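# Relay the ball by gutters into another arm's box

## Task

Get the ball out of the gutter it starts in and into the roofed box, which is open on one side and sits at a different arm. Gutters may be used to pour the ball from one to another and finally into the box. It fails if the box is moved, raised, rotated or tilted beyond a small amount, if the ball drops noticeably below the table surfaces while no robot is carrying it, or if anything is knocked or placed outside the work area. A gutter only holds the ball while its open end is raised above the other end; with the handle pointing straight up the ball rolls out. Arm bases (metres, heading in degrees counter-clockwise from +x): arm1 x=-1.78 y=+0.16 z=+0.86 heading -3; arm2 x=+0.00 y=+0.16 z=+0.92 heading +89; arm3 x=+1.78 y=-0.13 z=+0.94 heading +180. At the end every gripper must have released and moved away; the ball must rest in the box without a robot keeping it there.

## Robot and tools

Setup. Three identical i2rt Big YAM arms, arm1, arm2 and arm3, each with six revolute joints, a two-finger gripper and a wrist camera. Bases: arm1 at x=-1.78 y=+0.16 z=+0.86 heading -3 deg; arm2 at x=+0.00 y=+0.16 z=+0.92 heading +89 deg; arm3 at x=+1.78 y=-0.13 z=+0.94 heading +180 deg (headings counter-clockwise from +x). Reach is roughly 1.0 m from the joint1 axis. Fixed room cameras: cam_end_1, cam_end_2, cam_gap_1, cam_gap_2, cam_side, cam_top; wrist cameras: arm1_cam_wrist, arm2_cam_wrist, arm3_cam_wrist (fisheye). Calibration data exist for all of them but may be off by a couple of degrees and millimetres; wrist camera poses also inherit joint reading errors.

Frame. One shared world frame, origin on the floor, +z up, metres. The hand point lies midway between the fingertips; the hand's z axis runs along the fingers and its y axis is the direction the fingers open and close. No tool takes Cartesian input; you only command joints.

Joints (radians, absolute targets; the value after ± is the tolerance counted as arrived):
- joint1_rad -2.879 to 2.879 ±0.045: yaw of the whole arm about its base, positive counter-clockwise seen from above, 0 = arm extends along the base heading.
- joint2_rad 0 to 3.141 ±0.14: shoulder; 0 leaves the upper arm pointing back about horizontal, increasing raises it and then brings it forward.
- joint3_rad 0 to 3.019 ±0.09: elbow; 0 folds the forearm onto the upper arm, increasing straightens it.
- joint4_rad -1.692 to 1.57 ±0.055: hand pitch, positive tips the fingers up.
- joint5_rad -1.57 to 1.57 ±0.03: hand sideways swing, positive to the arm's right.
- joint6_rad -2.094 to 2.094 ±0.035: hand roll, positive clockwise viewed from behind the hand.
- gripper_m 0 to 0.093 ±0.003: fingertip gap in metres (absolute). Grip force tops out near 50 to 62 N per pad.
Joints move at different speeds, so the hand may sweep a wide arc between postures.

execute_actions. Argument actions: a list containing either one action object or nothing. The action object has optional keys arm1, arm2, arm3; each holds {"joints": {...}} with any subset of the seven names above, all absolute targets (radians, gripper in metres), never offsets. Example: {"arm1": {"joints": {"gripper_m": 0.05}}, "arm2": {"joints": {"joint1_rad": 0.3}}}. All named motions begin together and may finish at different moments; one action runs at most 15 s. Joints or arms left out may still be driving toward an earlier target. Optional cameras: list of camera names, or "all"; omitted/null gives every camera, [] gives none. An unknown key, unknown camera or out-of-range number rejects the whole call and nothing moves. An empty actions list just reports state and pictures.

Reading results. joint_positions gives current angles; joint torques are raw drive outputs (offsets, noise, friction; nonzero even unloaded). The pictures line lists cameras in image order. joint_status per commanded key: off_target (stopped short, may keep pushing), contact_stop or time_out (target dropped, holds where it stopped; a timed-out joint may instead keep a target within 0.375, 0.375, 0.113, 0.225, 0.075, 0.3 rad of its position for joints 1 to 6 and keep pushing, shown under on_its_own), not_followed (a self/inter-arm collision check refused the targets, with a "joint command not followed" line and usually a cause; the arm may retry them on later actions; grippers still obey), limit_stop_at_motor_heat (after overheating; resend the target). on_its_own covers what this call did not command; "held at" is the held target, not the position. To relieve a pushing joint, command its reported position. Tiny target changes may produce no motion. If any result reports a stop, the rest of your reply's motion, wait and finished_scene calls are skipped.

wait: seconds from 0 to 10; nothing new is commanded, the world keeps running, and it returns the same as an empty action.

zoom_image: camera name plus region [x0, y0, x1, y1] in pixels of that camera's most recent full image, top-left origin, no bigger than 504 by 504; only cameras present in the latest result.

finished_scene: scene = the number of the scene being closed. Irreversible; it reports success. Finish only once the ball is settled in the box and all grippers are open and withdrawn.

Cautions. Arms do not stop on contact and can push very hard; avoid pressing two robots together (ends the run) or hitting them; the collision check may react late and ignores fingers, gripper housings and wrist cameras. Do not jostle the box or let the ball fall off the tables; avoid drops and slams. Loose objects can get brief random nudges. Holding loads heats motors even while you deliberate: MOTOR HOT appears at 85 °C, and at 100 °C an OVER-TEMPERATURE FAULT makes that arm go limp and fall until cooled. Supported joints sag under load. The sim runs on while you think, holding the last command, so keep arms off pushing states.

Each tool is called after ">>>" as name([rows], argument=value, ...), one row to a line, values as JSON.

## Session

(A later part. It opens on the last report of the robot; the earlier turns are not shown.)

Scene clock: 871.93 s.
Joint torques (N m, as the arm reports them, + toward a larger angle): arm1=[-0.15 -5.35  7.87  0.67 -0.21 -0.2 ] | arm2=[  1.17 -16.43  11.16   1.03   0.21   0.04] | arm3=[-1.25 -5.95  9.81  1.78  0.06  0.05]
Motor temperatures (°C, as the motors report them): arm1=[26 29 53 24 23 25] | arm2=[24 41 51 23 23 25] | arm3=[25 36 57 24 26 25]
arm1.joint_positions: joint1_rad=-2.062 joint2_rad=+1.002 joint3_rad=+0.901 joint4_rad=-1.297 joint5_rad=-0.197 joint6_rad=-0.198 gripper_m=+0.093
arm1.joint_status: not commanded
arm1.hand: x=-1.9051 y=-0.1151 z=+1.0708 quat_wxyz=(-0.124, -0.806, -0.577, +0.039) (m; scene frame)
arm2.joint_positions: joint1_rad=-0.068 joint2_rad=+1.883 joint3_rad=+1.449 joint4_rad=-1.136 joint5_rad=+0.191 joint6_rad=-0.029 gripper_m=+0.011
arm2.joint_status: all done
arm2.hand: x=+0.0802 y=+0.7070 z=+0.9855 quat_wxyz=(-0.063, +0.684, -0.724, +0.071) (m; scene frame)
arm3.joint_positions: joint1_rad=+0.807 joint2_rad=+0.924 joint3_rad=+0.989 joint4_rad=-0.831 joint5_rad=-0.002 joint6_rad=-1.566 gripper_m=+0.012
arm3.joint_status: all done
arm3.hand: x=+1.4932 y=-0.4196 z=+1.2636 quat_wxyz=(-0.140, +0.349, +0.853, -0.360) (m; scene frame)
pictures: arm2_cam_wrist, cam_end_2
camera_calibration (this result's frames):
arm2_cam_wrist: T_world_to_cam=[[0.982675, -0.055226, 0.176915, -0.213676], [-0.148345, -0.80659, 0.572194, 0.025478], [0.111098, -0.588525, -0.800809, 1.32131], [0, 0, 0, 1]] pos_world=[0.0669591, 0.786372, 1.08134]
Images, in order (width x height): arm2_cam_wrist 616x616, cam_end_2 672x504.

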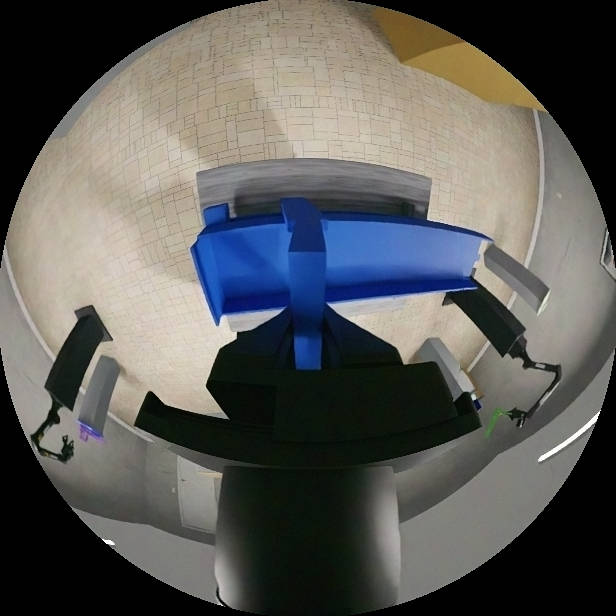

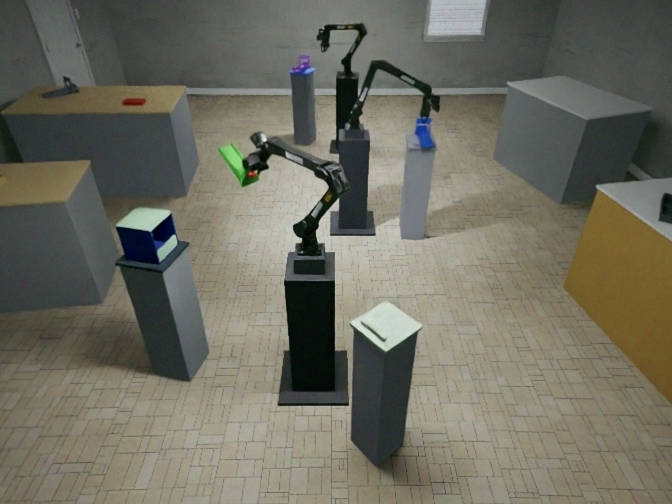

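>>> execute_actions([
  {"arm2":{"joints":{"gripper_m":0.093}},"arm3":{"joints":{"joint1_rad":1.596,"joint3_rad":0.72,"joint4_rad":-0.72}}},
], cameras=["arm2_cam_wrist","cam_end_2","arm3_cam_wrist","cam_side"])

Scene clock: 881.27 s.
Joint torques (N m, as the arm reports them, + toward a larger angle): arm1=[-0.18 -5.2   7.88  0.67 -0.21 -0.2 ] | arm2=[  1.26 -16.62  11.21   1.01   0.13   0.04] | arm3=[ 1.31 -6.07  9.94  1.93  0.01  0.08]
Motor temperatures (°C, as the motors report them): arm1=[26 29 53 24 23 25] | arm2=[24 41 51 23 23 25] | arm3=[25 35 57 24 26 25]
arm1.joint_positions: joint1_rad=-2.062 joint2_rad=+1.002 joint3_rad=+0.901 joint4_rad=-1.297 joint5_rad=-0.197 joint6_rad=-0.198 gripper_m=+0.093
arm1.joint_status: not commanded
arm1.hand: x=-1.9051 y=-0.1151 z=+1.0708 quat_wxyz=(-0.124, -0.806, -0.577, +0.039) (m; scene frame)
arm2.joint_positions: joint1_rad=-0.068 joint2_rad=+1.883 joint3_rad=+1.449 joint4_rad=-1.135 joint5_rad=+0.193 joint6_rad=-0.029 gripper_m=+0.093
arm2.joint_status: all done
arm2.hand: x=+0.0807 y=+0.7071 z=+0.9856 quat_wxyz=(-0.064, +0.684, -0.724, +0.072) (m; scene frame)
arm3.joint_positions: joint1_rad=+1.590 joint2_rad=+0.935 joint3_rad=+0.695 joint4_rad=-0.742 joint5_rad=-0.002 joint6_rad=-1.566 gripper_m=+0.012
arm3.joint_status: all done
arm3.hand: x=+1.7826 y=-0.4870 z=+1.1199 quat_wxyz=(+0.010, -0.003, +0.957, -0.290) (m; scene frame)
pictures: arm2_cam_wrist, arm3_cam_wrist, cam_end_2, cam_side
camera_calibration (this result's frames):
arm2_cam_wrist: T_world_to_cam=[[0.98219, -0.0553205, 0.179564, -0.216645], [-0.149903, -0.806894, 0.571359, 0.0267779], [0.113281, -0.5881, -0.800815, 1.32094], [0, 0, 0, 1]] pos_world=[0.0671628, 0.786467, 1.08143]
arm3_cam_wrist: T_world_to_cam=[[-0.0139053, -0.834973, 0.550116, -0.997444], [-0.825959, 0.319674, 0.464327, 1.11562], [-0.563558, -0.447917, -0.694099, 1.6853], [0, 0, 0, 1]] pos_world=[1.85735, -0.434601, 1.20046]
Images, in order (width x height): arm2_cam_wrist 616x616, arm3_cam_wrist 616x616, cam_end_2 672x504, cam_side 672x504.

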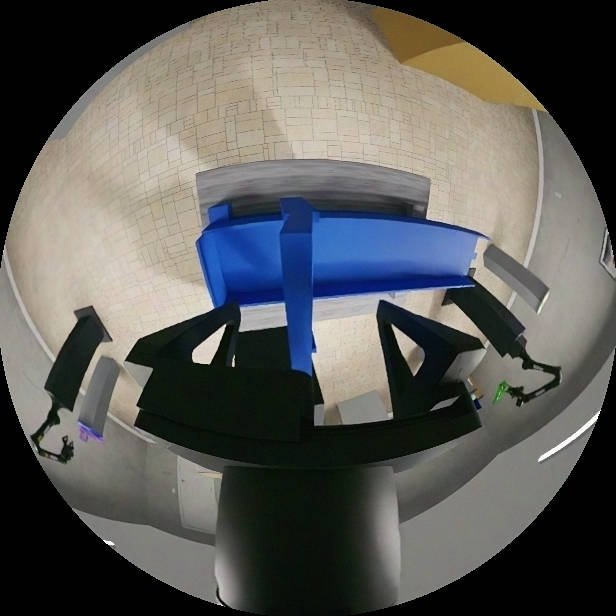

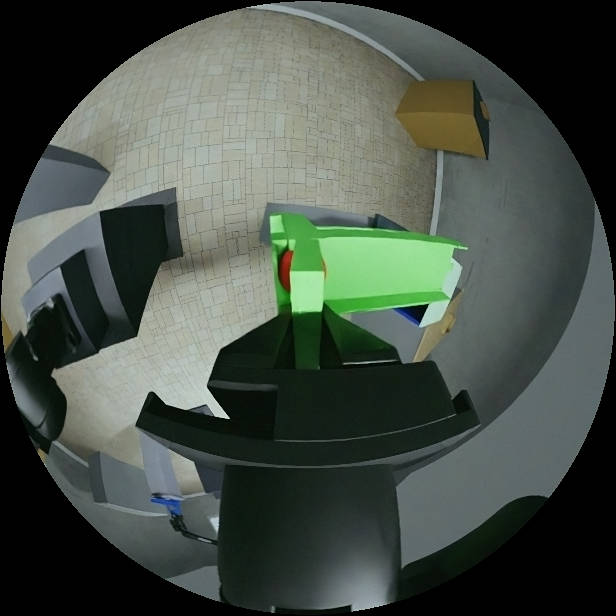

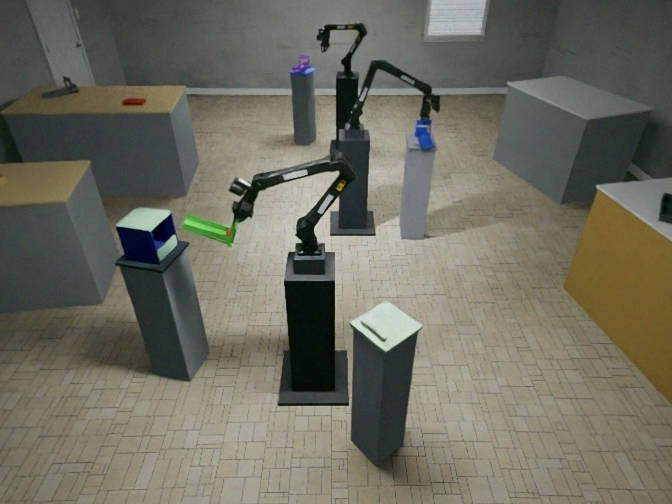

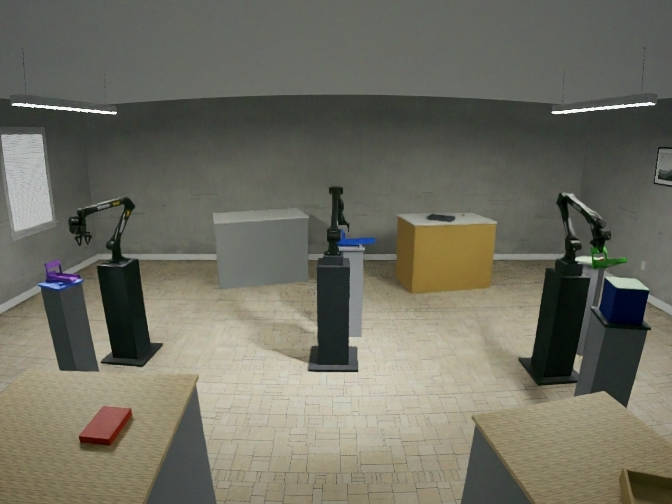

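>>> execute_actions([
  {"arm2":{"joints":{"joint2_rad":1.45}},"arm3":{"joints":{"joint4_rad":-1.05}}},
], cameras=["cam_end_2","arm3_cam_wrist","cam_side","cam_top"])

>>> zoom_image(camera="arm3_cam_wrist", region=[340, 150, 600, 410])

>>> zoom_image(camera="cam_end_2", region=[100, 170, 280, 290])

Scene clock: 891.53 s.
Joint torques (N m, as the arm reports them, + toward a larger angle): arm1=[-0.22 -5.48  7.86  0.66 -0.21 -0.2 ] | arm2=[  1.16 -12.42  12.66   1.88   0.08   0.03] | arm3=[ 1.26 -4.8  10.02  0.52  0.06  0.01]
Motor temperatures (°C, as the motors report them): arm1=[26 29 53 24 23 25] | arm2=[24 40 51 23 23 25] | arm3=[25 34 58 24 26 25]
arm1.joint_positions: joint1_rad=-2.062 joint2_rad=+1.002 joint3_rad=+0.901 joint4_rad=-1.297 joint5_rad=-0.197 joint6_rad=-0.198 gripper_m=+0.093
arm1.joint_status: not commanded
arm1.hand: x=-1.9051 y=-0.1151 z=+1.0708 quat_wxyz=(-0.124, -0.806, -0.577, +0.039) (m; scene frame)
arm2.joint_positions: joint1_rad=-0.068 joint2_rad=+1.442 joint3_rad=+1.454 joint4_rad=-1.135 joint5_rad=+0.194 joint6_rad=-0.029 gripper_m=+0.093
arm2.joint_status: all done
arm2.hand: x=+0.0792 y=+0.6855 z=+1.2190 quat_wxyz=(-0.226, +0.651, -0.720, -0.076) (m; scene frame)
arm3.joint_positions: joint1_rad=+1.590 joint2_rad=+0.935 joint3_rad=+0.695 joint4_rad=-1.046 joint5_rad=-0.002 joint6_rad=-1.566 gripper_m=+0.012
arm3.joint_status: all done
arm3.hand: x=+1.7820 y=-0.4194 z=+1.0885 quat_wxyz=(+0.009, -0.003, +0.990, -0.141) (m; scene frame)
pictures: arm3_cam_wrist, cam_end_2, cam_side, cam_top
camera_calibration (this result's frames):
arm3_cam_wrist: T_world_to_cam=[[-0.00870603, -0.961506, 0.274646, -0.686197], [-0.824568, 0.162281, 0.541989, 0.955076], [-0.565696, -0.221746, -0.79424, 1.90112], [0, 0, 0, 1]] pos_world=[1.85701, -0.393207, 1.18077]
Images, in order (width x height): arm3_cam_wrist 616x616, cam_end_2 672x504, cam_side 672x504, cam_top 672x504.

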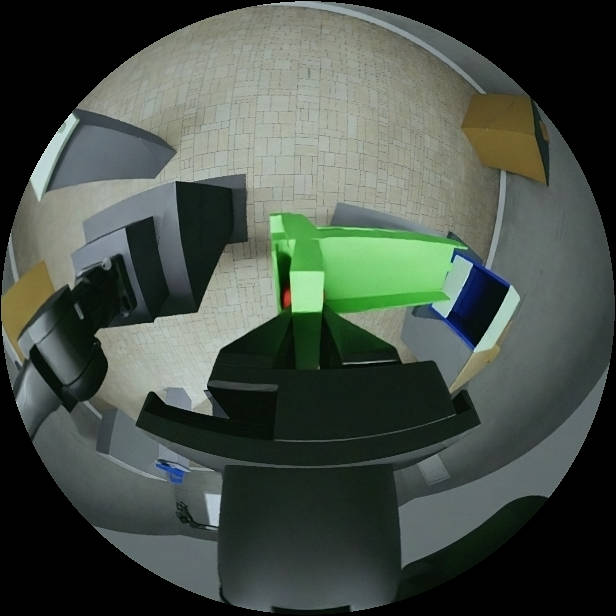

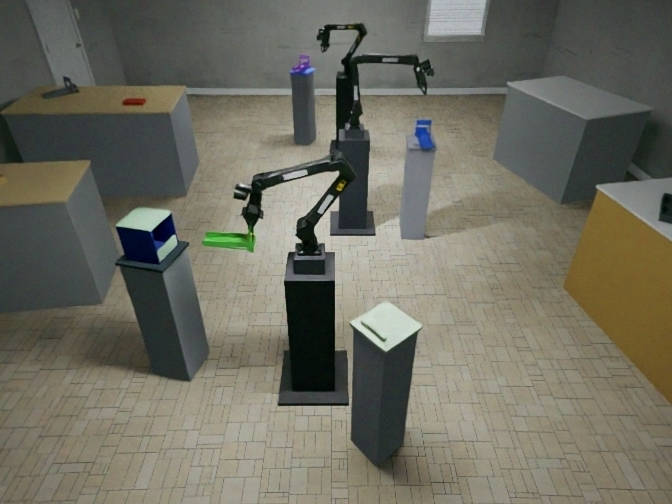

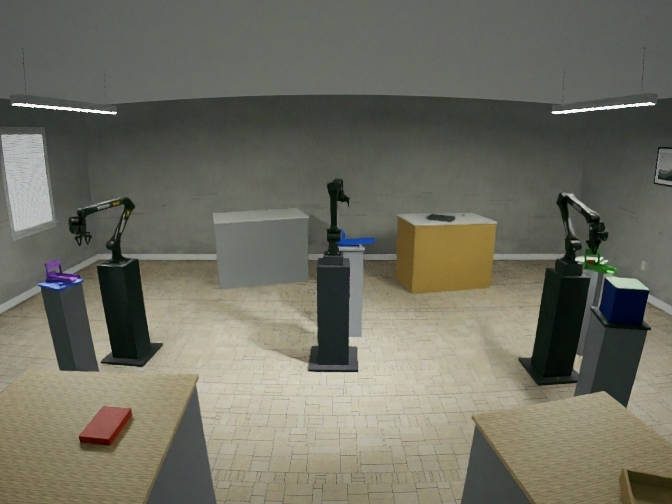

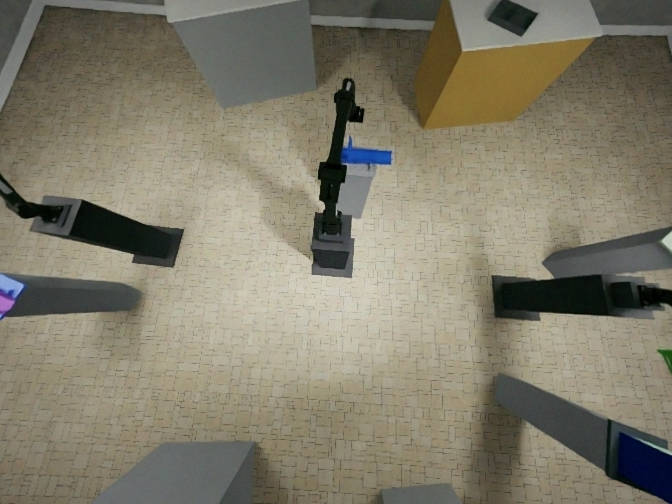

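Region (340, 150, 600, 410) of arm3_cam_wrist's 616x616 image, scaled by 1.938, with more detail than that image has.

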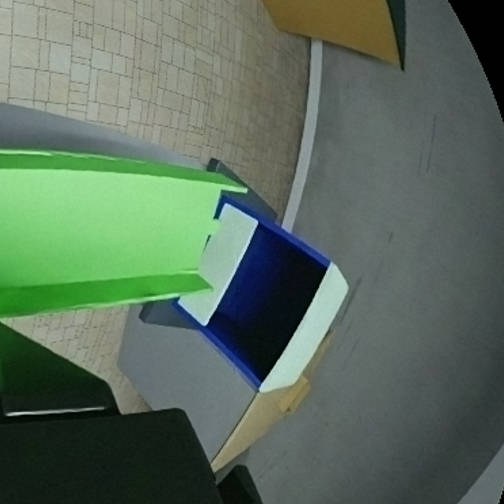

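Region (100, 170, 280, 290) of cam_end_2's 672x504 image, scaled by 2.800, with more detail than that image has.

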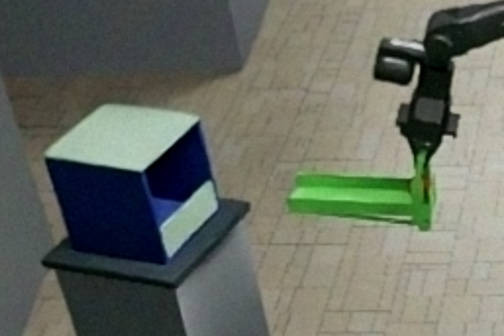

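>>> execute_actions([
  {"arm2":{"joints":{"joint2_rad":1.0,"joint3_rad":0.9}},"arm3":{"joints":{"joint1_rad":1.44,"joint4_rad":-0.74}}},
], cameras=[])

>>> execute_actions([
  {"arm3":{"joints":{"joint2_rad":1.165,"joint3_rad":0.89,"joint4_rad":-0.70}}},
], cameras=[])

>>> execute_actions([
  {"arm3":{"joints":{"joint4_rad":-0.975}}},
], cameras=["cam_end_2","arm3_cam_wrist","cam_side"])

Scene clock: 1001.70 s.
Joint torques (N m, as the arm reports them, + toward a larger angle): arm1=[-0.17 -5.24  7.87  0.65 -0.22 -0.2 ] | arm2=[ 1.14 -4.38 11.75  1.43  0.09  0.03] | arm3=[ 0.04 -6.21 10.47  2.09 -0.02  0.07]
Motor temperatures (°C, as the motors report them): arm1=[26 27 51 24 23 25] | arm2=[24 37 52 24 23 25] | arm3=[25 32 57 24 26 25]
arm1.joint_positions: joint1_rad=-2.062 joint2_rad=+1.002 joint3_rad=+0.901 joint4_rad=-1.297 joint5_rad=-0.197 joint6_rad=-0.198 gripper_m=+0.093
arm1.joint_status: not commanded
arm1.hand: x=-1.9051 y=-0.1151 z=+1.0708 quat_wxyz=(-0.124, -0.806, -0.577, +0.039) (m; scene frame)
arm2.joint_positions: joint1_rad=-0.068 joint2_rad=+0.992 joint3_rad=+0.894 joint4_rad=-1.131 joint5_rad=+0.194 joint6_rad=-0.029 gripper_m=+0.093
arm2.joint_status: all done
arm2.hand: x=+0.0624 y=+0.4914 z=+1.1378 quat_wxyz=(-0.189, +0.662, -0.724, -0.041) (m; scene frame)
arm3.joint_positions: joint1_rad=+1.443 joint2_rad=+0.935 joint3_rad=+0.695 joint4_rad=-0.766 joint5_rad=+0.000 joint6_rad=-1.566 gripper_m=+0.012
arm3.joint_status: all done
arm3.hand: x=+1.7303 y=-0.4787 z=+1.1159 quat_wxyz=(-0.012, +0.068, +0.958, -0.277) (m; scene frame)
pictures: none
No camera images: the call's "cameras" was empty. Leave "cameras" out to get every camera's image.

Scene clock: 1002.67 s.
Joint torques (N m, as the arm reports them, + toward a larger angle): arm1=[-0.17 -5.41  7.88  0.63 -0.22 -0.21] | arm2=[ 1.25 -4.39 11.77  1.44  0.09  0.03] | arm3=[-0.36 -9.09 12.21  1.47 -0.06  0.07]
Motor temperatures (°C, as the motors report them): arm1=[26 27 51 24 23 25] | arm2=[24 37 52 24 23 25] | arm3=[25 32 58 24 26 25]
arm1.joint_positions: joint1_rad=-2.062 joint2_rad=+1.002 joint3_rad=+0.901 joint4_rad=-1.297 joint5_rad=-0.197 joint6_rad=-0.198 gripper_m=+0.093
arm1.joint_status: not commanded
arm1.hand: x=-1.9051 y=-0.1151 z=+1.0708 quat_wxyz=(-0.124, -0.806, -0.577, +0.039) (m; scene frame)
arm2.joint_positions: joint1_rad=-0.068 joint2_rad=+0.992 joint3_rad=+0.894 joint4_rad=-1.131 joint5_rad=+0.194 joint6_rad=-0.029 gripper_m=+0.093
arm2.joint_status: not commanded
arm2.hand: x=+0.0624 y=+0.4914 z=+1.1378 quat_wxyz=(-0.189, +0.662, -0.724, -0.041) (m; scene frame)
arm3.joint_positions: joint1_rad=+1.443 joint2_rad=+1.181 joint3_rad=+0.831 joint4_rad=-0.716 joint5_rad=+0.000 joint6_rad=-1.566 gripper_m=+0.012
arm3.joint_status: all done
arm3.hand: x=+1.7220 y=-0.5422 z=+1.0988 quat_wxyz=(-0.010, +0.068, +0.966, -0.248) (m; scene frame)
pictures: none
No camera images: the call's "cameras" was empty. Leave "cameras" out to get every camera's image.

Scene clock: 1003.63 s.
Joint torques (N m, as the arm reports them, + toward a larger angle): arm1=[-0.17 -5.34  7.9   0.65 -0.21 -0.2 ] | arm2=[ 1.2  -4.36 11.75  1.44  0.1   0.04] | arm3=[ 1.02 -9.35 11.97  0.53 -0.11 -0.01]
Motor temperatures (°C, as the motors report them): arm1=[26 27 51 24 23 25] | arm2=[24 37 52 24 23 25] | arm3=[25 32 58 24 26 25]
arm1.joint_positions: joint1_rad=-2.062 joint2_rad=+1.002 joint3_rad=+0.901 joint4_rad=-1.297 joint5_rad=-0.197 joint6_rad=-0.198 gripper_m=+0.093
arm1.joint_status: not commanded
arm1.hand: x=-1.9051 y=-0.1151 z=+1.0708 quat_wxyz=(-0.124, -0.806, -0.577, +0.039) (m; scene frame)
arm2.joint_positions: joint1_rad=-0.068 joint2_rad=+0.992 joint3_rad=+0.894 joint4_rad=-1.131 joint5_rad=+0.194 joint6_rad=-0.029 gripper_m=+0.093
arm2.joint_status: not commanded
arm2.hand: x=+0.0624 y=+0.4914 z=+1.1378 quat_wxyz=(-0.189, +0.662, -0.724, -0.041) (m; scene frame)
arm3.joint_positions: joint1_rad=+1.443 joint2_rad=+1.181 joint3_rad=+0.831 joint4_rad=-0.970 joint5_rad=+0.000 joint6_rad=-1.566 gripper_m=+0.012
arm3.joint_status: all done
arm3.hand: x=+1.7300 y=-0.4847 z=+1.0761 quat_wxyz=(-0.002, +0.069, +0.990, -0.123) (m; scene frame)
pictures: arm3_cam_wrist, cam_end_2, cam_side
camera_calibration (this result's frames):
arm3_cam_wrist: T_world_to_cam=[[-0.150066, -0.959349, 0.239017, -0.462111], [-0.793412, 0.261099, 0.549841, 0.915065], [-0.589896, -0.107126, -0.800341, 1.95133], [0, 0, 0, 1]] pos_world=[1.80776, -0.47321, 1.16904]
Images, in order (width x height): arm3_cam_wrist 616x616, cam_end_2 672x504, cam_side 672x504.

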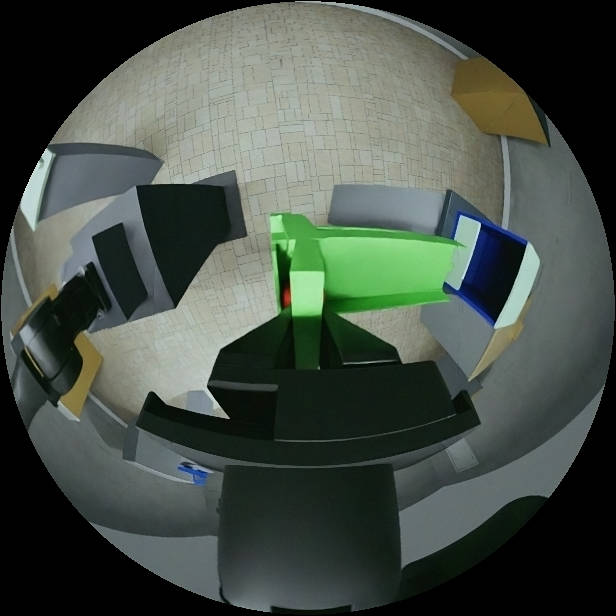

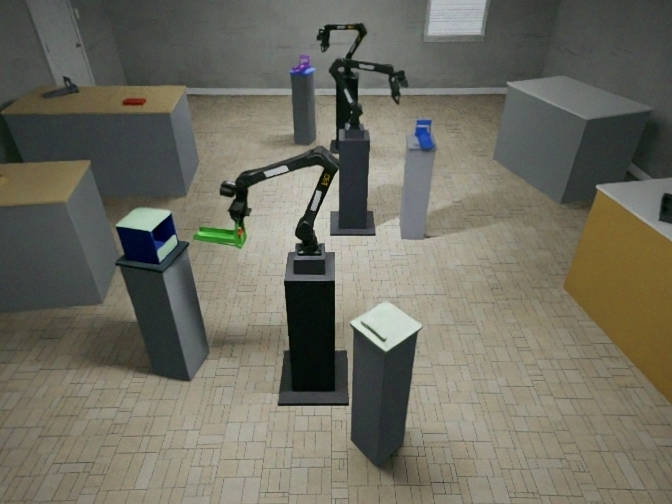

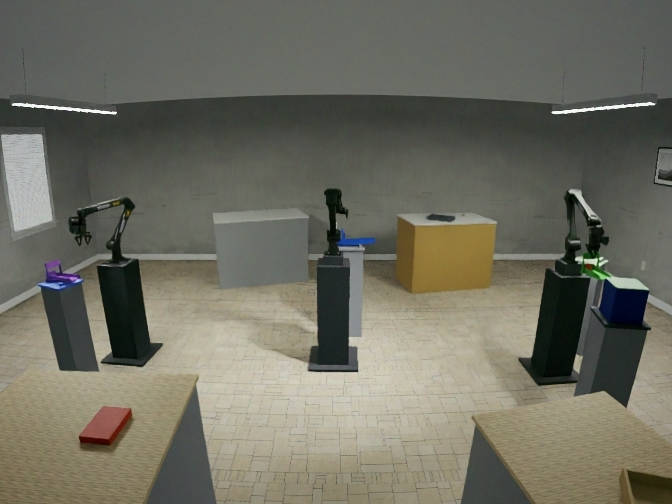

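>>> zoom_image(camera="arm3_cam_wrist", region=[380, 150, 600, 370])

>>> zoom_image(camera="cam_end_2", region=[100, 180, 270, 290])

Region (380, 150, 600, 370) of arm3_cam_wrist's 616x616 image, scaled by 2.291, with more detail than that image has.

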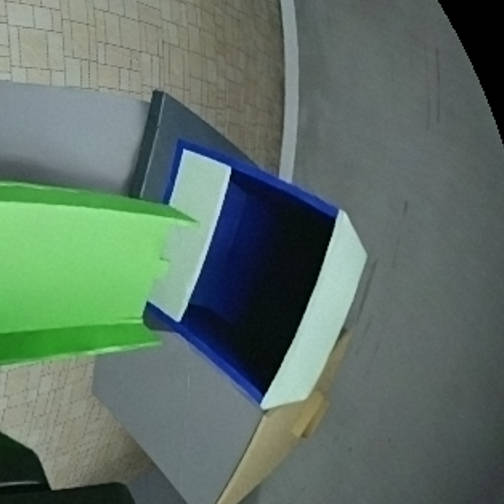

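Region (100, 180, 270, 290) of cam_end_2's 672x504 image, scaled by 2.965, with more detail than that image has; it fills the top 326 rows of this view, and the rest is white.

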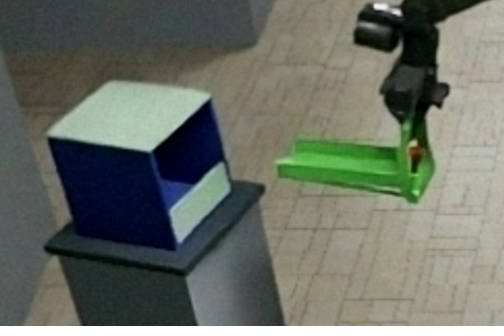

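>>> execute_actions([
  {"arm3":{"joints":{"joint1_rad":1.408,"joint4_rad":-0.68}}},
], cameras=[])

>>> execute_actions([
  {"arm3":{"joints":{"joint2_rad":1.473,"joint3_rad":1.165,"joint4_rad":-0.66}}},
], cameras=[])

>>> execute_actions([
  {"arm3":{"joints":{"joint4_rad":-0.925}}},
], cameras=["cam_end_2","arm3_cam_wrist","cam_side"])

>>> zoom_image(camera="arm3_cam_wrist", region=[380, 150, 600, 370])

>>> zoom_image(camera="cam_end_2", region=[100, 180, 270, 290])

Scene clock: 1120.53 s.
Joint torques (N m, as the arm reports them, + toward a larger angle): arm1=[-0.27 -5.33  7.87  0.66 -0.22 -0.2 ] | arm2=[ 1.18 -4.38 11.75  1.44  0.09  0.03] | arm3=[-0.54 -9.7  12.47  1.82 -0.02  0.06]
Motor temperatures (°C, as the motors report them): arm1=[26 26 50 24 23 25] | arm2=[24 34 51 23 23 25] | arm3=[25 31 64 24 26 25]
arm1.joint_positions: joint1_rad=-2.062 joint2_rad=+1.002 joint3_rad=+0.901 joint4_rad=-1.297 joint5_rad=-0.197 joint6_rad=-0.198 gripper_m=+0.093
arm1.joint_status: not commanded
arm1.hand: x=-1.9051 y=-0.1151 z=+1.0708 quat_wxyz=(-0.124, -0.806, -0.577, +0.039) (m; scene frame)
arm2.joint_positions: joint1_rad=-0.068 joint2_rad=+0.992 joint3_rad=+0.894 joint4_rad=-1.131 joint5_rad=+0.194 joint6_rad=-0.029 gripper_m=+0.093
arm2.joint_status: not commanded
arm2.hand: x=+0.0624 y=+0.4914 z=+1.1378 quat_wxyz=(-0.189, +0.662, -0.724, -0.041) (m; scene frame)
arm3.joint_positions: joint1_rad=+1.417 joint2_rad=+1.181 joint3_rad=+0.831 joint4_rad=-0.705 joint5_rad=+0.000 joint6_rad=-1.566 gripper_m=+0.012
arm3.joint_status: all done
arm3.hand: x=+1.7105 y=-0.5429 z=+1.0999 quat_wxyz=(-0.014, +0.081, +0.964, -0.252) (m; scene frame)
pictures: none
No camera images: the call's "cameras" was empty. Leave "cameras" out to get every camera's image.

Scene clock: 1121.60 s.
Joint torques (N m, as the arm reports them, + toward a larger angle): arm1=[-0.1  -5.32  7.89  0.65 -0.21 -0.21] | arm2=[ 1.17 -4.42 11.77  1.42  0.09  0.04] | arm3=[ -0.56 -14.51  12.31   1.48  -0.11   0.05]
Motor temperatures (°C, as the motors report them): arm1=[26 26 50 24 23 25] | arm2=[24 34 51 23 23 25] | arm3=[25 31 64 24 26 25]
arm1.joint_positions: joint1_rad=-2.062 joint2_rad=+1.002 joint3_rad=+0.901 joint4_rad=-1.297 joint5_rad=-0.197 joint6_rad=-0.198 gripper_m=+0.093
arm1.joint_status: not commanded
arm1.hand: x=-1.9051 y=-0.1151 z=+1.0708 quat_wxyz=(-0.124, -0.806, -0.577, +0.039) (m; scene frame)
arm2.joint_positions: joint1_rad=-0.068 joint2_rad=+0.992 joint3_rad=+0.894 joint4_rad=-1.131 joint5_rad=+0.194 joint6_rad=-0.029 gripper_m=+0.093
arm2.joint_status: not commanded
arm2.hand: x=+0.0624 y=+0.4914 z=+1.1378 quat_wxyz=(-0.189, +0.662, -0.724, -0.041) (m; scene frame)
arm3.joint_positions: joint1_rad=+1.417 joint2_rad=+1.484 joint3_rad=+1.106 joint4_rad=-0.673 joint5_rad=+0.000 joint6_rad=-1.566 gripper_m=+0.012
arm3.joint_status: all done
arm3.hand: x=+1.6926 y=-0.6545 z=+1.0972 quat_wxyz=(-0.014, +0.081, +0.964, -0.255) (m; scene frame)
pictures: none
No camera images: the call's "cameras" was empty. Leave "cameras" out to get every camera's image.

Scene clock: 1122.63 s.
Joint torques (N m, as the arm reports them, + toward a larger angle): arm1=[-0.17 -5.36  7.88  0.69 -0.21 -0.2 ] | arm2=[ 1.17 -4.36 11.77  1.45  0.09  0.04] | arm3=[ -0.66 -13.48   9.71   0.54  -0.03   0.07]
Motor temperatures (°C, as the motors report them): arm1=[26 26 50 24 23 25] | arm2=[24 34 51 23 23 25] | arm3=[25 31 64 24 26 25]
arm1.joint_positions: joint1_rad=-2.062 joint2_rad=+1.002 joint3_rad=+0.901 joint4_rad=-1.297 joint5_rad=-0.197 joint6_rad=-0.198 gripper_m=+0.093
arm1.joint_status: not commanded
arm1.hand: x=-1.9051 y=-0.1151 z=+1.0708 quat_wxyz=(-0.124, -0.806, -0.577, +0.039) (m; scene frame)
arm2.joint_positions: joint1_rad=-0.068 joint2_rad=+0.992 joint3_rad=+0.894 joint4_rad=-1.131 joint5_rad=+0.194 joint6_rad=-0.029 gripper_m=+0.093
arm2.joint_status: not commanded
arm2.hand: x=+0.0624 y=+0.4914 z=+1.1378 quat_wxyz=(-0.189, +0.662, -0.724, -0.041) (m; scene frame)
arm3.joint_positions: joint1_rad=+1.417 joint2_rad=+1.476 joint3_rad=+1.139 joint4_rad=-0.922 joint5_rad=+0.000 joint6_rad=-1.570 gripper_m=+0.012
arm3.joint_status: all done
arm3.hand: x=+1.6997 y=-0.6108 z=+1.0917 quat_wxyz=(-0.006, +0.080, +0.985, -0.153) (m; scene frame)
pictures: arm3_cam_wrist, cam_end_2, cam_side
camera_calibration (this result's frames):
arm3_cam_wrist: T_world_to_cam=[[-0.169177, -0.939366, 0.29828, -0.611381], [-0.781175, 0.312335, 0.540567, 0.935972], [-0.600954, -0.141557, -0.786649, 1.91531], [0, 0, 0, 1]] pos_world=[1.77874, -0.595521, 1.18308]
Images, in order (width x height): arm3_cam_wrist 616x616, cam_end_2 672x504, cam_side 672x504.

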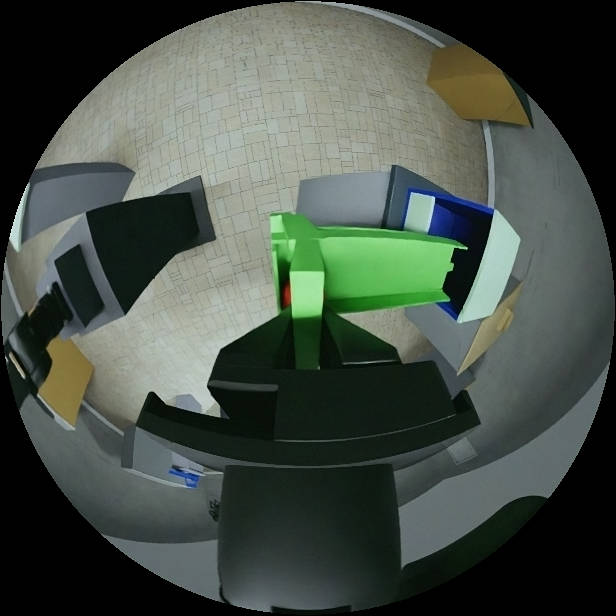

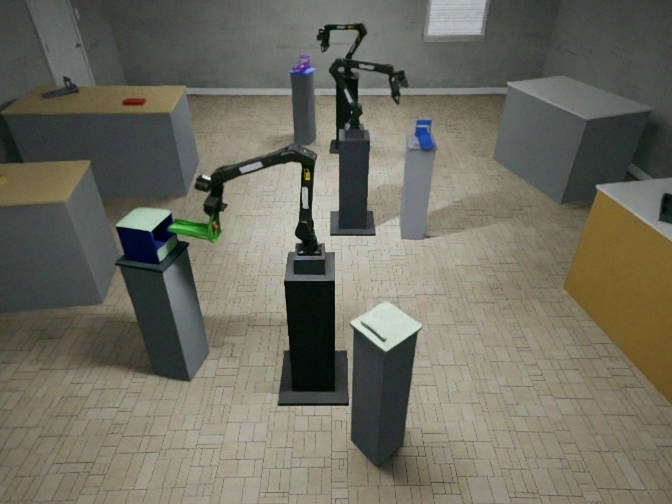

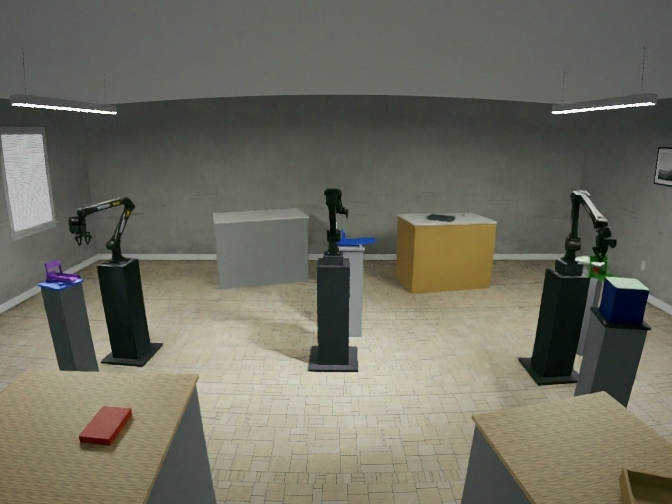

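Region (380, 150, 600, 370) of arm3_cam_wrist's 616x616 image, scaled by 2.291, with more detail than that image has.

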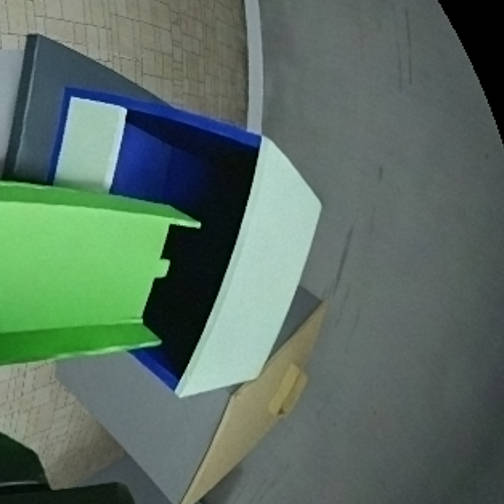

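Region (100, 180, 270, 290) of cam_end_2's 672x504 image, scaled by 2.965, with more detail than that image has; it fills the top 326 rows of this view, and the rest is white.

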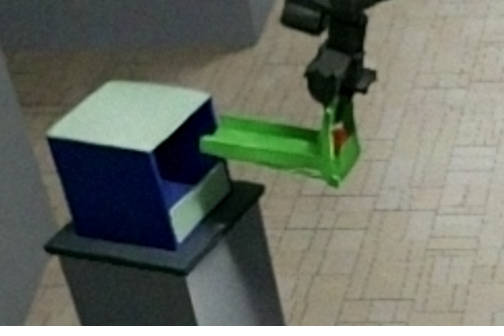

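>>> execute_actions([
  {"arm3":{"joints":{"joint2_rad":1.51}}},
], cameras=["cam_end_2","arm3_cam_wrist"])

>>> zoom_image(camera="arm3_cam_wrist", region=[380, 150, 600, 370])

>>> zoom_image(camera="cam_end_2", region=[120, 190, 240, 270])

Scene clock: 1149.10 s.
Joint torques (N m, as the arm reports them, + toward a larger angle): arm1=[-0.19 -5.31  7.89  0.67 -0.21 -0.2 ] | arm2=[ 1.2  -4.35 11.76  1.46  0.09  0.04] | arm3=[ -0.79 -14.08   9.64   0.52  -0.09   0.09]
Motor temperatures (°C, as the motors report them): arm1=[26 26 50 24 23 25] | arm2=[24 33 51 23 23 25] | arm3=[25 32 60 24 26 25]
arm1.joint_positions: joint1_rad=-2.062 joint2_rad=+1.002 joint3_rad=+0.901 joint4_rad=-1.297 joint5_rad=-0.197 joint6_rad=-0.198 gripper_m=+0.093
arm1.joint_status: not commanded
arm1.hand: x=-1.9051 y=-0.1151 z=+1.0708 quat_wxyz=(-0.124, -0.806, -0.577, +0.039) (m; scene frame)
arm2.joint_positions: joint1_rad=-0.068 joint2_rad=+0.992 joint3_rad=+0.894 joint4_rad=-1.131 joint5_rad=+0.194 joint6_rad=-0.029 gripper_m=+0.093
arm2.joint_status: not commanded
arm2.hand: x=+0.0624 y=+0.4914 z=+1.1378 quat_wxyz=(-0.189, +0.662, -0.724, -0.041) (m; scene frame)
arm3.joint_positions: joint1_rad=+1.417 joint2_rad=+1.516 joint3_rad=+1.139 joint4_rad=-0.922 joint5_rad=+0.000 joint6_rad=-1.570 gripper_m=+0.012
arm3.joint_status: all done
arm3.hand: x=+1.6998 y=-0.6113 z=+1.0730 quat_wxyz=(-0.005, +0.080, +0.988, -0.134) (m; scene frame)
pictures: arm3_cam_wrist, cam_end_2
camera_calibration (this result's frames):
arm3_cam_wrist: T_world_to_cam=[[-0.170497, -0.950484, 0.259828, -0.569531], [-0.784792, 0.29044, 0.547491, 0.931712], [-0.595846, -0.110565, -0.795451, 1.92029], [0, 0, 0, 1]] pos_world=[1.7783, -0.599619, 1.16537]
Images, in order (width x height): arm3_cam_wrist 616x616, cam_end_2 672x504.

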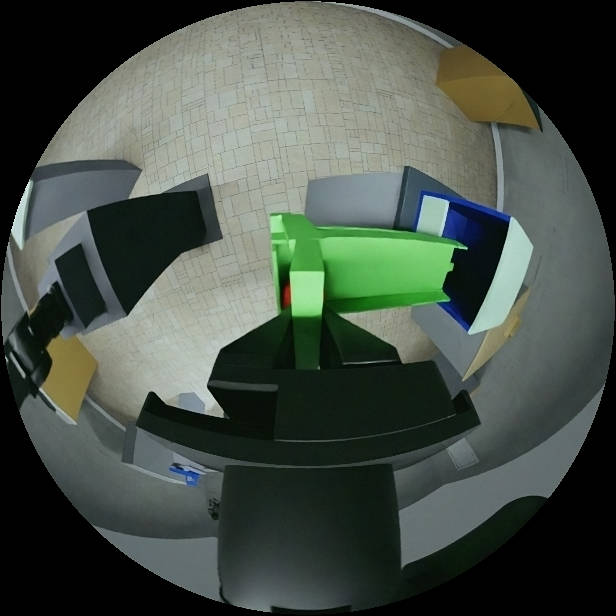

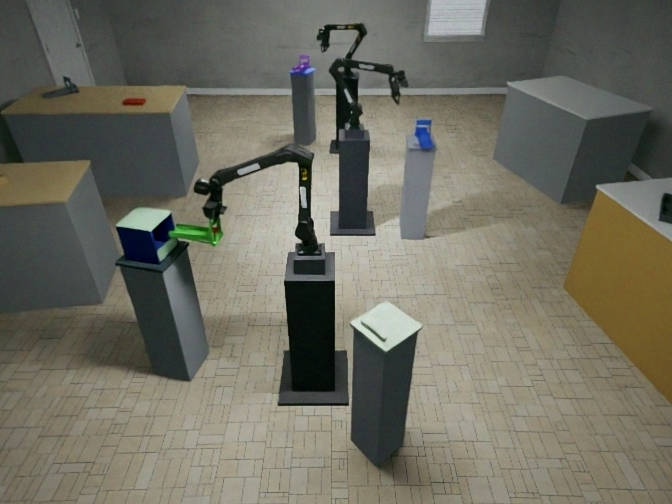

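Region (380, 150, 600, 370) of arm3_cam_wrist's 616x616 image, scaled by 2.291, with more detail than that image has.

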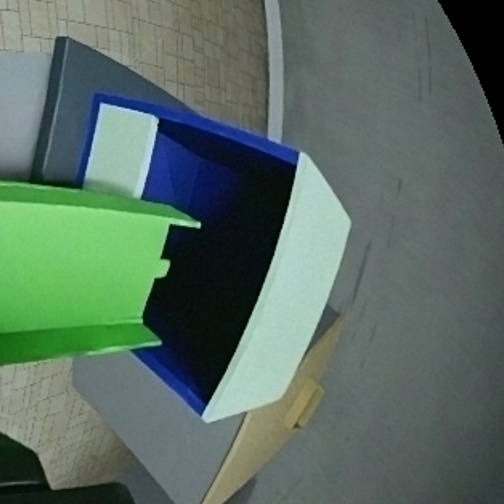

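Region (120, 190, 240, 270) of cam_end_2's 672x504 image, scaled by 4.200, with more detail than that image has.

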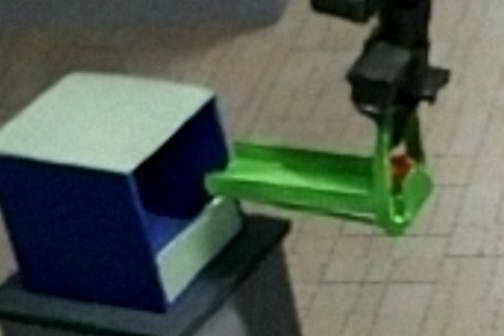

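>>> execute_actions([
  {"arm3":{"joints":{"joint2_rad":1.605,"joint3_rad":1.305}}},
], cameras=["cam_end_2","arm3_cam_wrist"])

>>> zoom_image(camera="arm3_cam_wrist", region=[380, 150, 600, 370])

>>> zoom_image(camera="cam_end_2", region=[120, 190, 240, 270])

Scene clock: 1163.23 s.
Joint torques (N m, as the arm reports them, + toward a larger angle): arm1=[-0.15 -5.23  7.89  0.66 -0.21 -0.21] | arm2=[ 1.29 -4.42 11.74  1.45  0.08  0.03] | arm3=[ -0.01 -17.18  12.47   0.66  -0.05   0.04]
Motor temperatures (°C, as the motors report them): arm1=[26 26 50 24 23 25] | arm2=[24 33 51 23 23 25] | arm3=[25 32 60 24 26 25]
arm1.joint_positions: joint1_rad=-2.062 joint2_rad=+1.002 joint3_rad=+0.901 joint4_rad=-1.297 joint5_rad=-0.197 joint6_rad=-0.198 gripper_m=+0.093
arm1.joint_status: not commanded
arm1.hand: x=-1.9051 y=-0.1151 z=+1.0708 quat_wxyz=(-0.124, -0.806, -0.577, +0.039) (m; scene frame)
arm2.joint_positions: joint1_rad=-0.068 joint2_rad=+0.992 joint3_rad=+0.894 joint4_rad=-1.131 joint5_rad=+0.194 joint6_rad=-0.029 gripper_m=+0.093
arm2.joint_status: not commanded
arm2.hand: x=+0.0624 y=+0.4914 z=+1.1378 quat_wxyz=(-0.189, +0.662, -0.724, -0.041) (m; scene frame)
arm3.joint_positions: joint1_rad=+1.417 joint2_rad=+1.623 joint3_rad=+1.239 joint4_rad=-0.927 joint5_rad=+0.000 joint6_rad=-1.570 gripper_m=+0.012
arm3.joint_status: all done
arm3.hand: x=+1.6941 y=-0.6477 z=+1.0626 quat_wxyz=(-0.004, +0.080, +0.989, -0.128) (m; scene frame)
pictures: arm3_cam_wrist, cam_end_2
camera_calibration (this result's frames):
arm3_cam_wrist: T_world_to_cam=[[-0.170818, -0.953286, 0.249132, -0.592325], [-0.785796, 0.284346, 0.549246, 0.939342], [-0.594429, -0.101946, -0.79766, 1.91013], [0, 0, 0, 1]] pos_world=[1.77239, -0.637023, 1.15527]
Images, in order (width x height): arm3_cam_wrist 616x616, cam_end_2 672x504.

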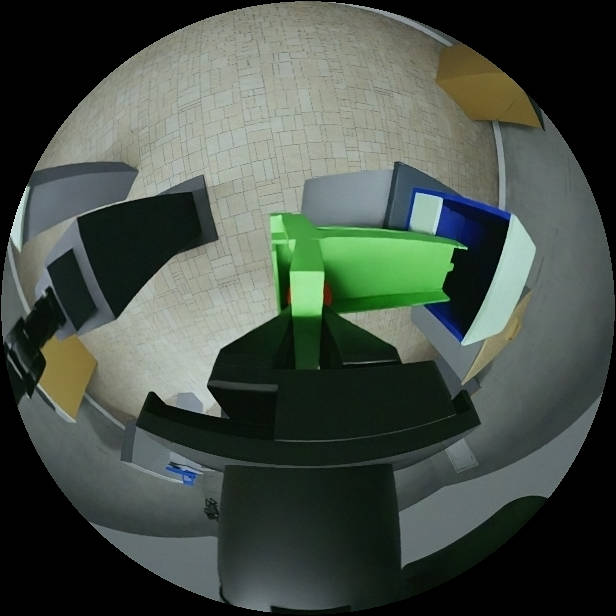

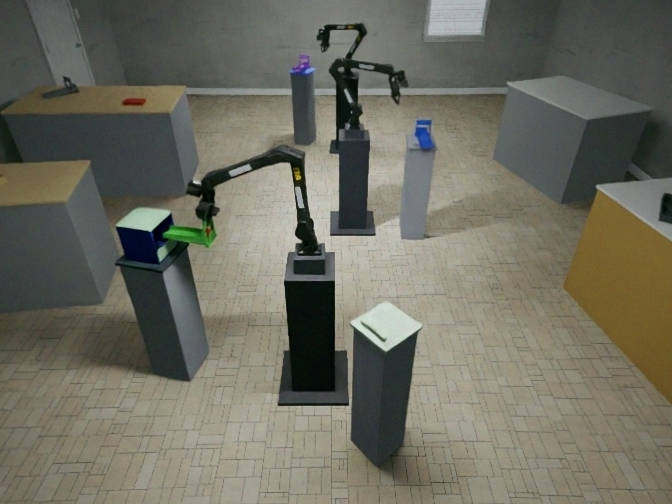

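Region (380, 150, 600, 370) of arm3_cam_wrist's 616x616 image, scaled by 2.291, with more detail than that image has.

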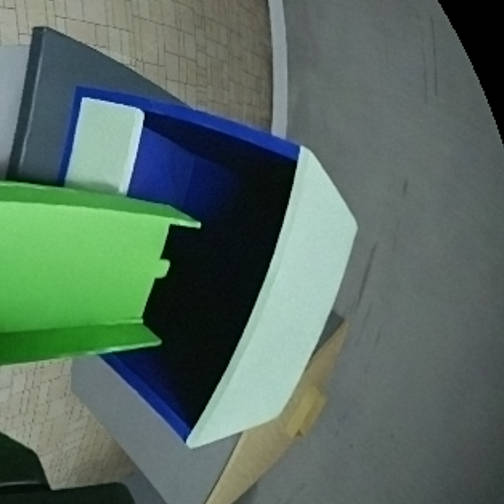

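Region (120, 190, 240, 270) of cam_end_2's 672x504 image, scaled by 4.200, with more detail than that image has.

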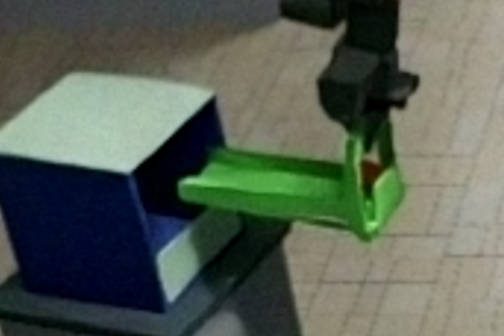

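>>> execute_actions([
  {"arm3":{"joints":{"joint2_rad":1.685,"joint3_rad":1.415}}},
], cameras=["cam_end_2","arm3_cam_wrist"])

>>> zoom_image(camera="cam_end_2", region=[120, 190, 240, 270])

Scene clock: 1174.30 s.
Joint torques (N m, as the arm reports them, + toward a larger angle): arm1=[-0.24 -5.3   7.88  0.68 -0.21 -0.2 ] | arm2=[ 1.22 -4.39 11.76  1.45  0.09  0.03] | arm3=[ -0.33 -18.76  12.1    0.76  -0.14   0.1 ]
Motor temperatures (°C, as the motors report them): arm1=[26 26 50 24 23 25] | arm2=[24 33 50 23 23 25] | arm3=[25 33 63 24 26 25]
arm1.joint_positions: joint1_rad=-2.062 joint2_rad=+1.002 joint3_rad=+0.901 joint4_rad=-1.297 joint5_rad=-0.197 joint6_rad=-0.198 gripper_m=+0.093
arm1.joint_status: not commanded
arm1.hand: x=-1.9051 y=-0.1151 z=+1.0708 quat_wxyz=(-0.124, -0.806, -0.577, +0.039) (m; scene frame)
arm2.joint_positions: joint1_rad=-0.068 joint2_rad=+0.992 joint3_rad=+0.894 joint4_rad=-1.131 joint5_rad=+0.194 joint6_rad=-0.029 gripper_m=+0.093
arm2.joint_status: not commanded
arm2.hand: x=+0.0624 y=+0.4914 z=+1.1378 quat_wxyz=(-0.189, +0.662, -0.724, -0.041) (m; scene frame)
arm3.joint_positions: joint1_rad=+1.417 joint2_rad=+1.690 joint3_rad=+1.353 joint4_rad=-0.928 joint5_rad=+0.000 joint6_rad=-1.570 gripper_m=+0.012
arm3.joint_status: all done
arm3.hand: x=+1.6872 y=-0.6892 z=+1.0758 quat_wxyz=(-0.006, +0.080, +0.985, -0.151) (m; scene frame)
pictures: arm3_cam_wrist, cam_end_2
camera_calibration (this result's frames):
arm3_cam_wrist: T_world_to_cam=[[-0.169367, -0.940936, 0.293179, -0.677629], [-0.781655, 0.309432, 0.541542, 0.957087], [-0.600275, -0.137446, -0.787895, 1.88725], [0, 0, 0, 1]] pos_world=[1.76621, -0.674364, 1.16732]
Images, in order (width x height): arm3_cam_wrist 616x616, cam_end_2 672x504.

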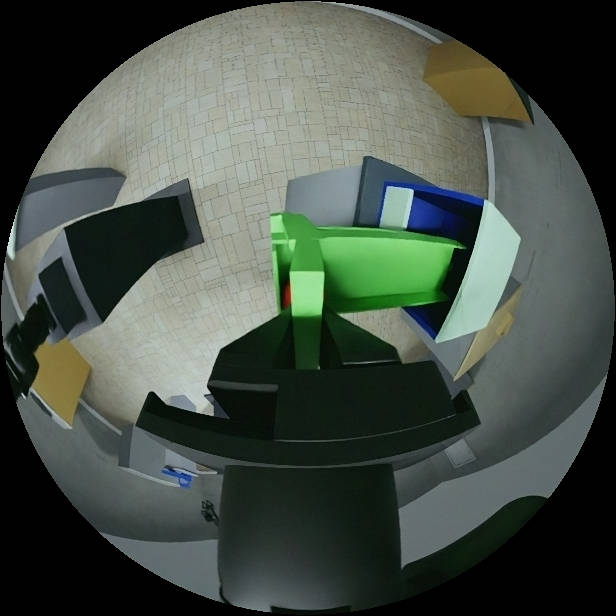

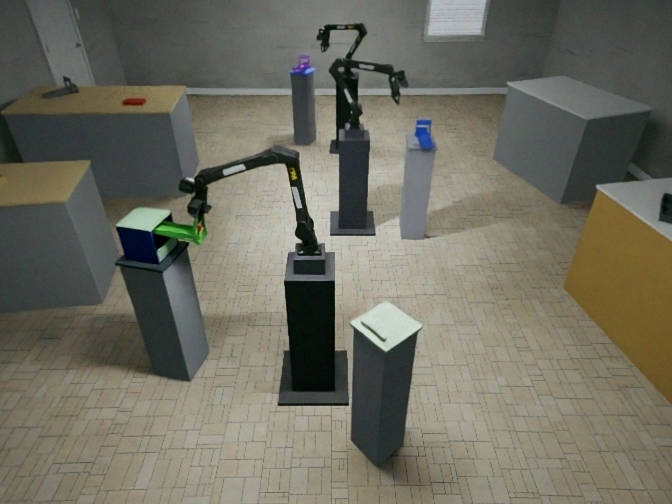

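Region (120, 190, 240, 270) of cam_end_2's 672x504 image, scaled by 4.200, with more detail than that image has.

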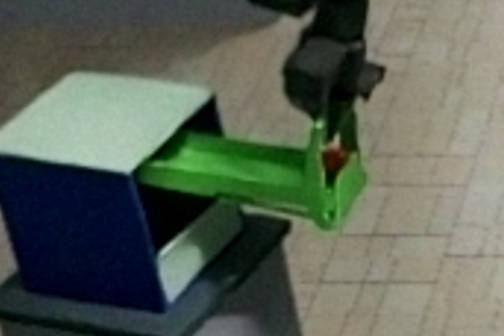

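>>> zoom_image(camera="arm3_cam_wrist", region=[360, 150, 560, 350])

Region (360, 150, 560, 350) of arm3_cam_wrist's 616x616 image, scaled by 2.520, with more detail than that image has.

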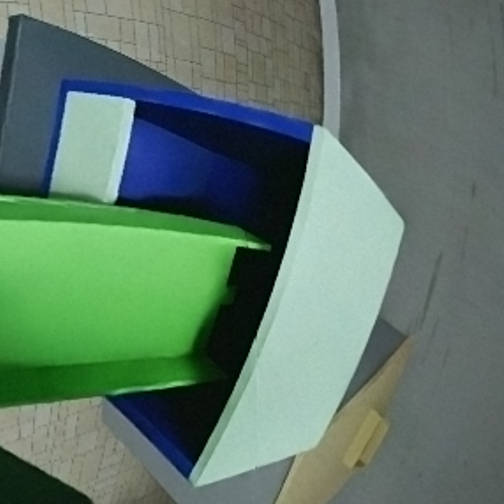

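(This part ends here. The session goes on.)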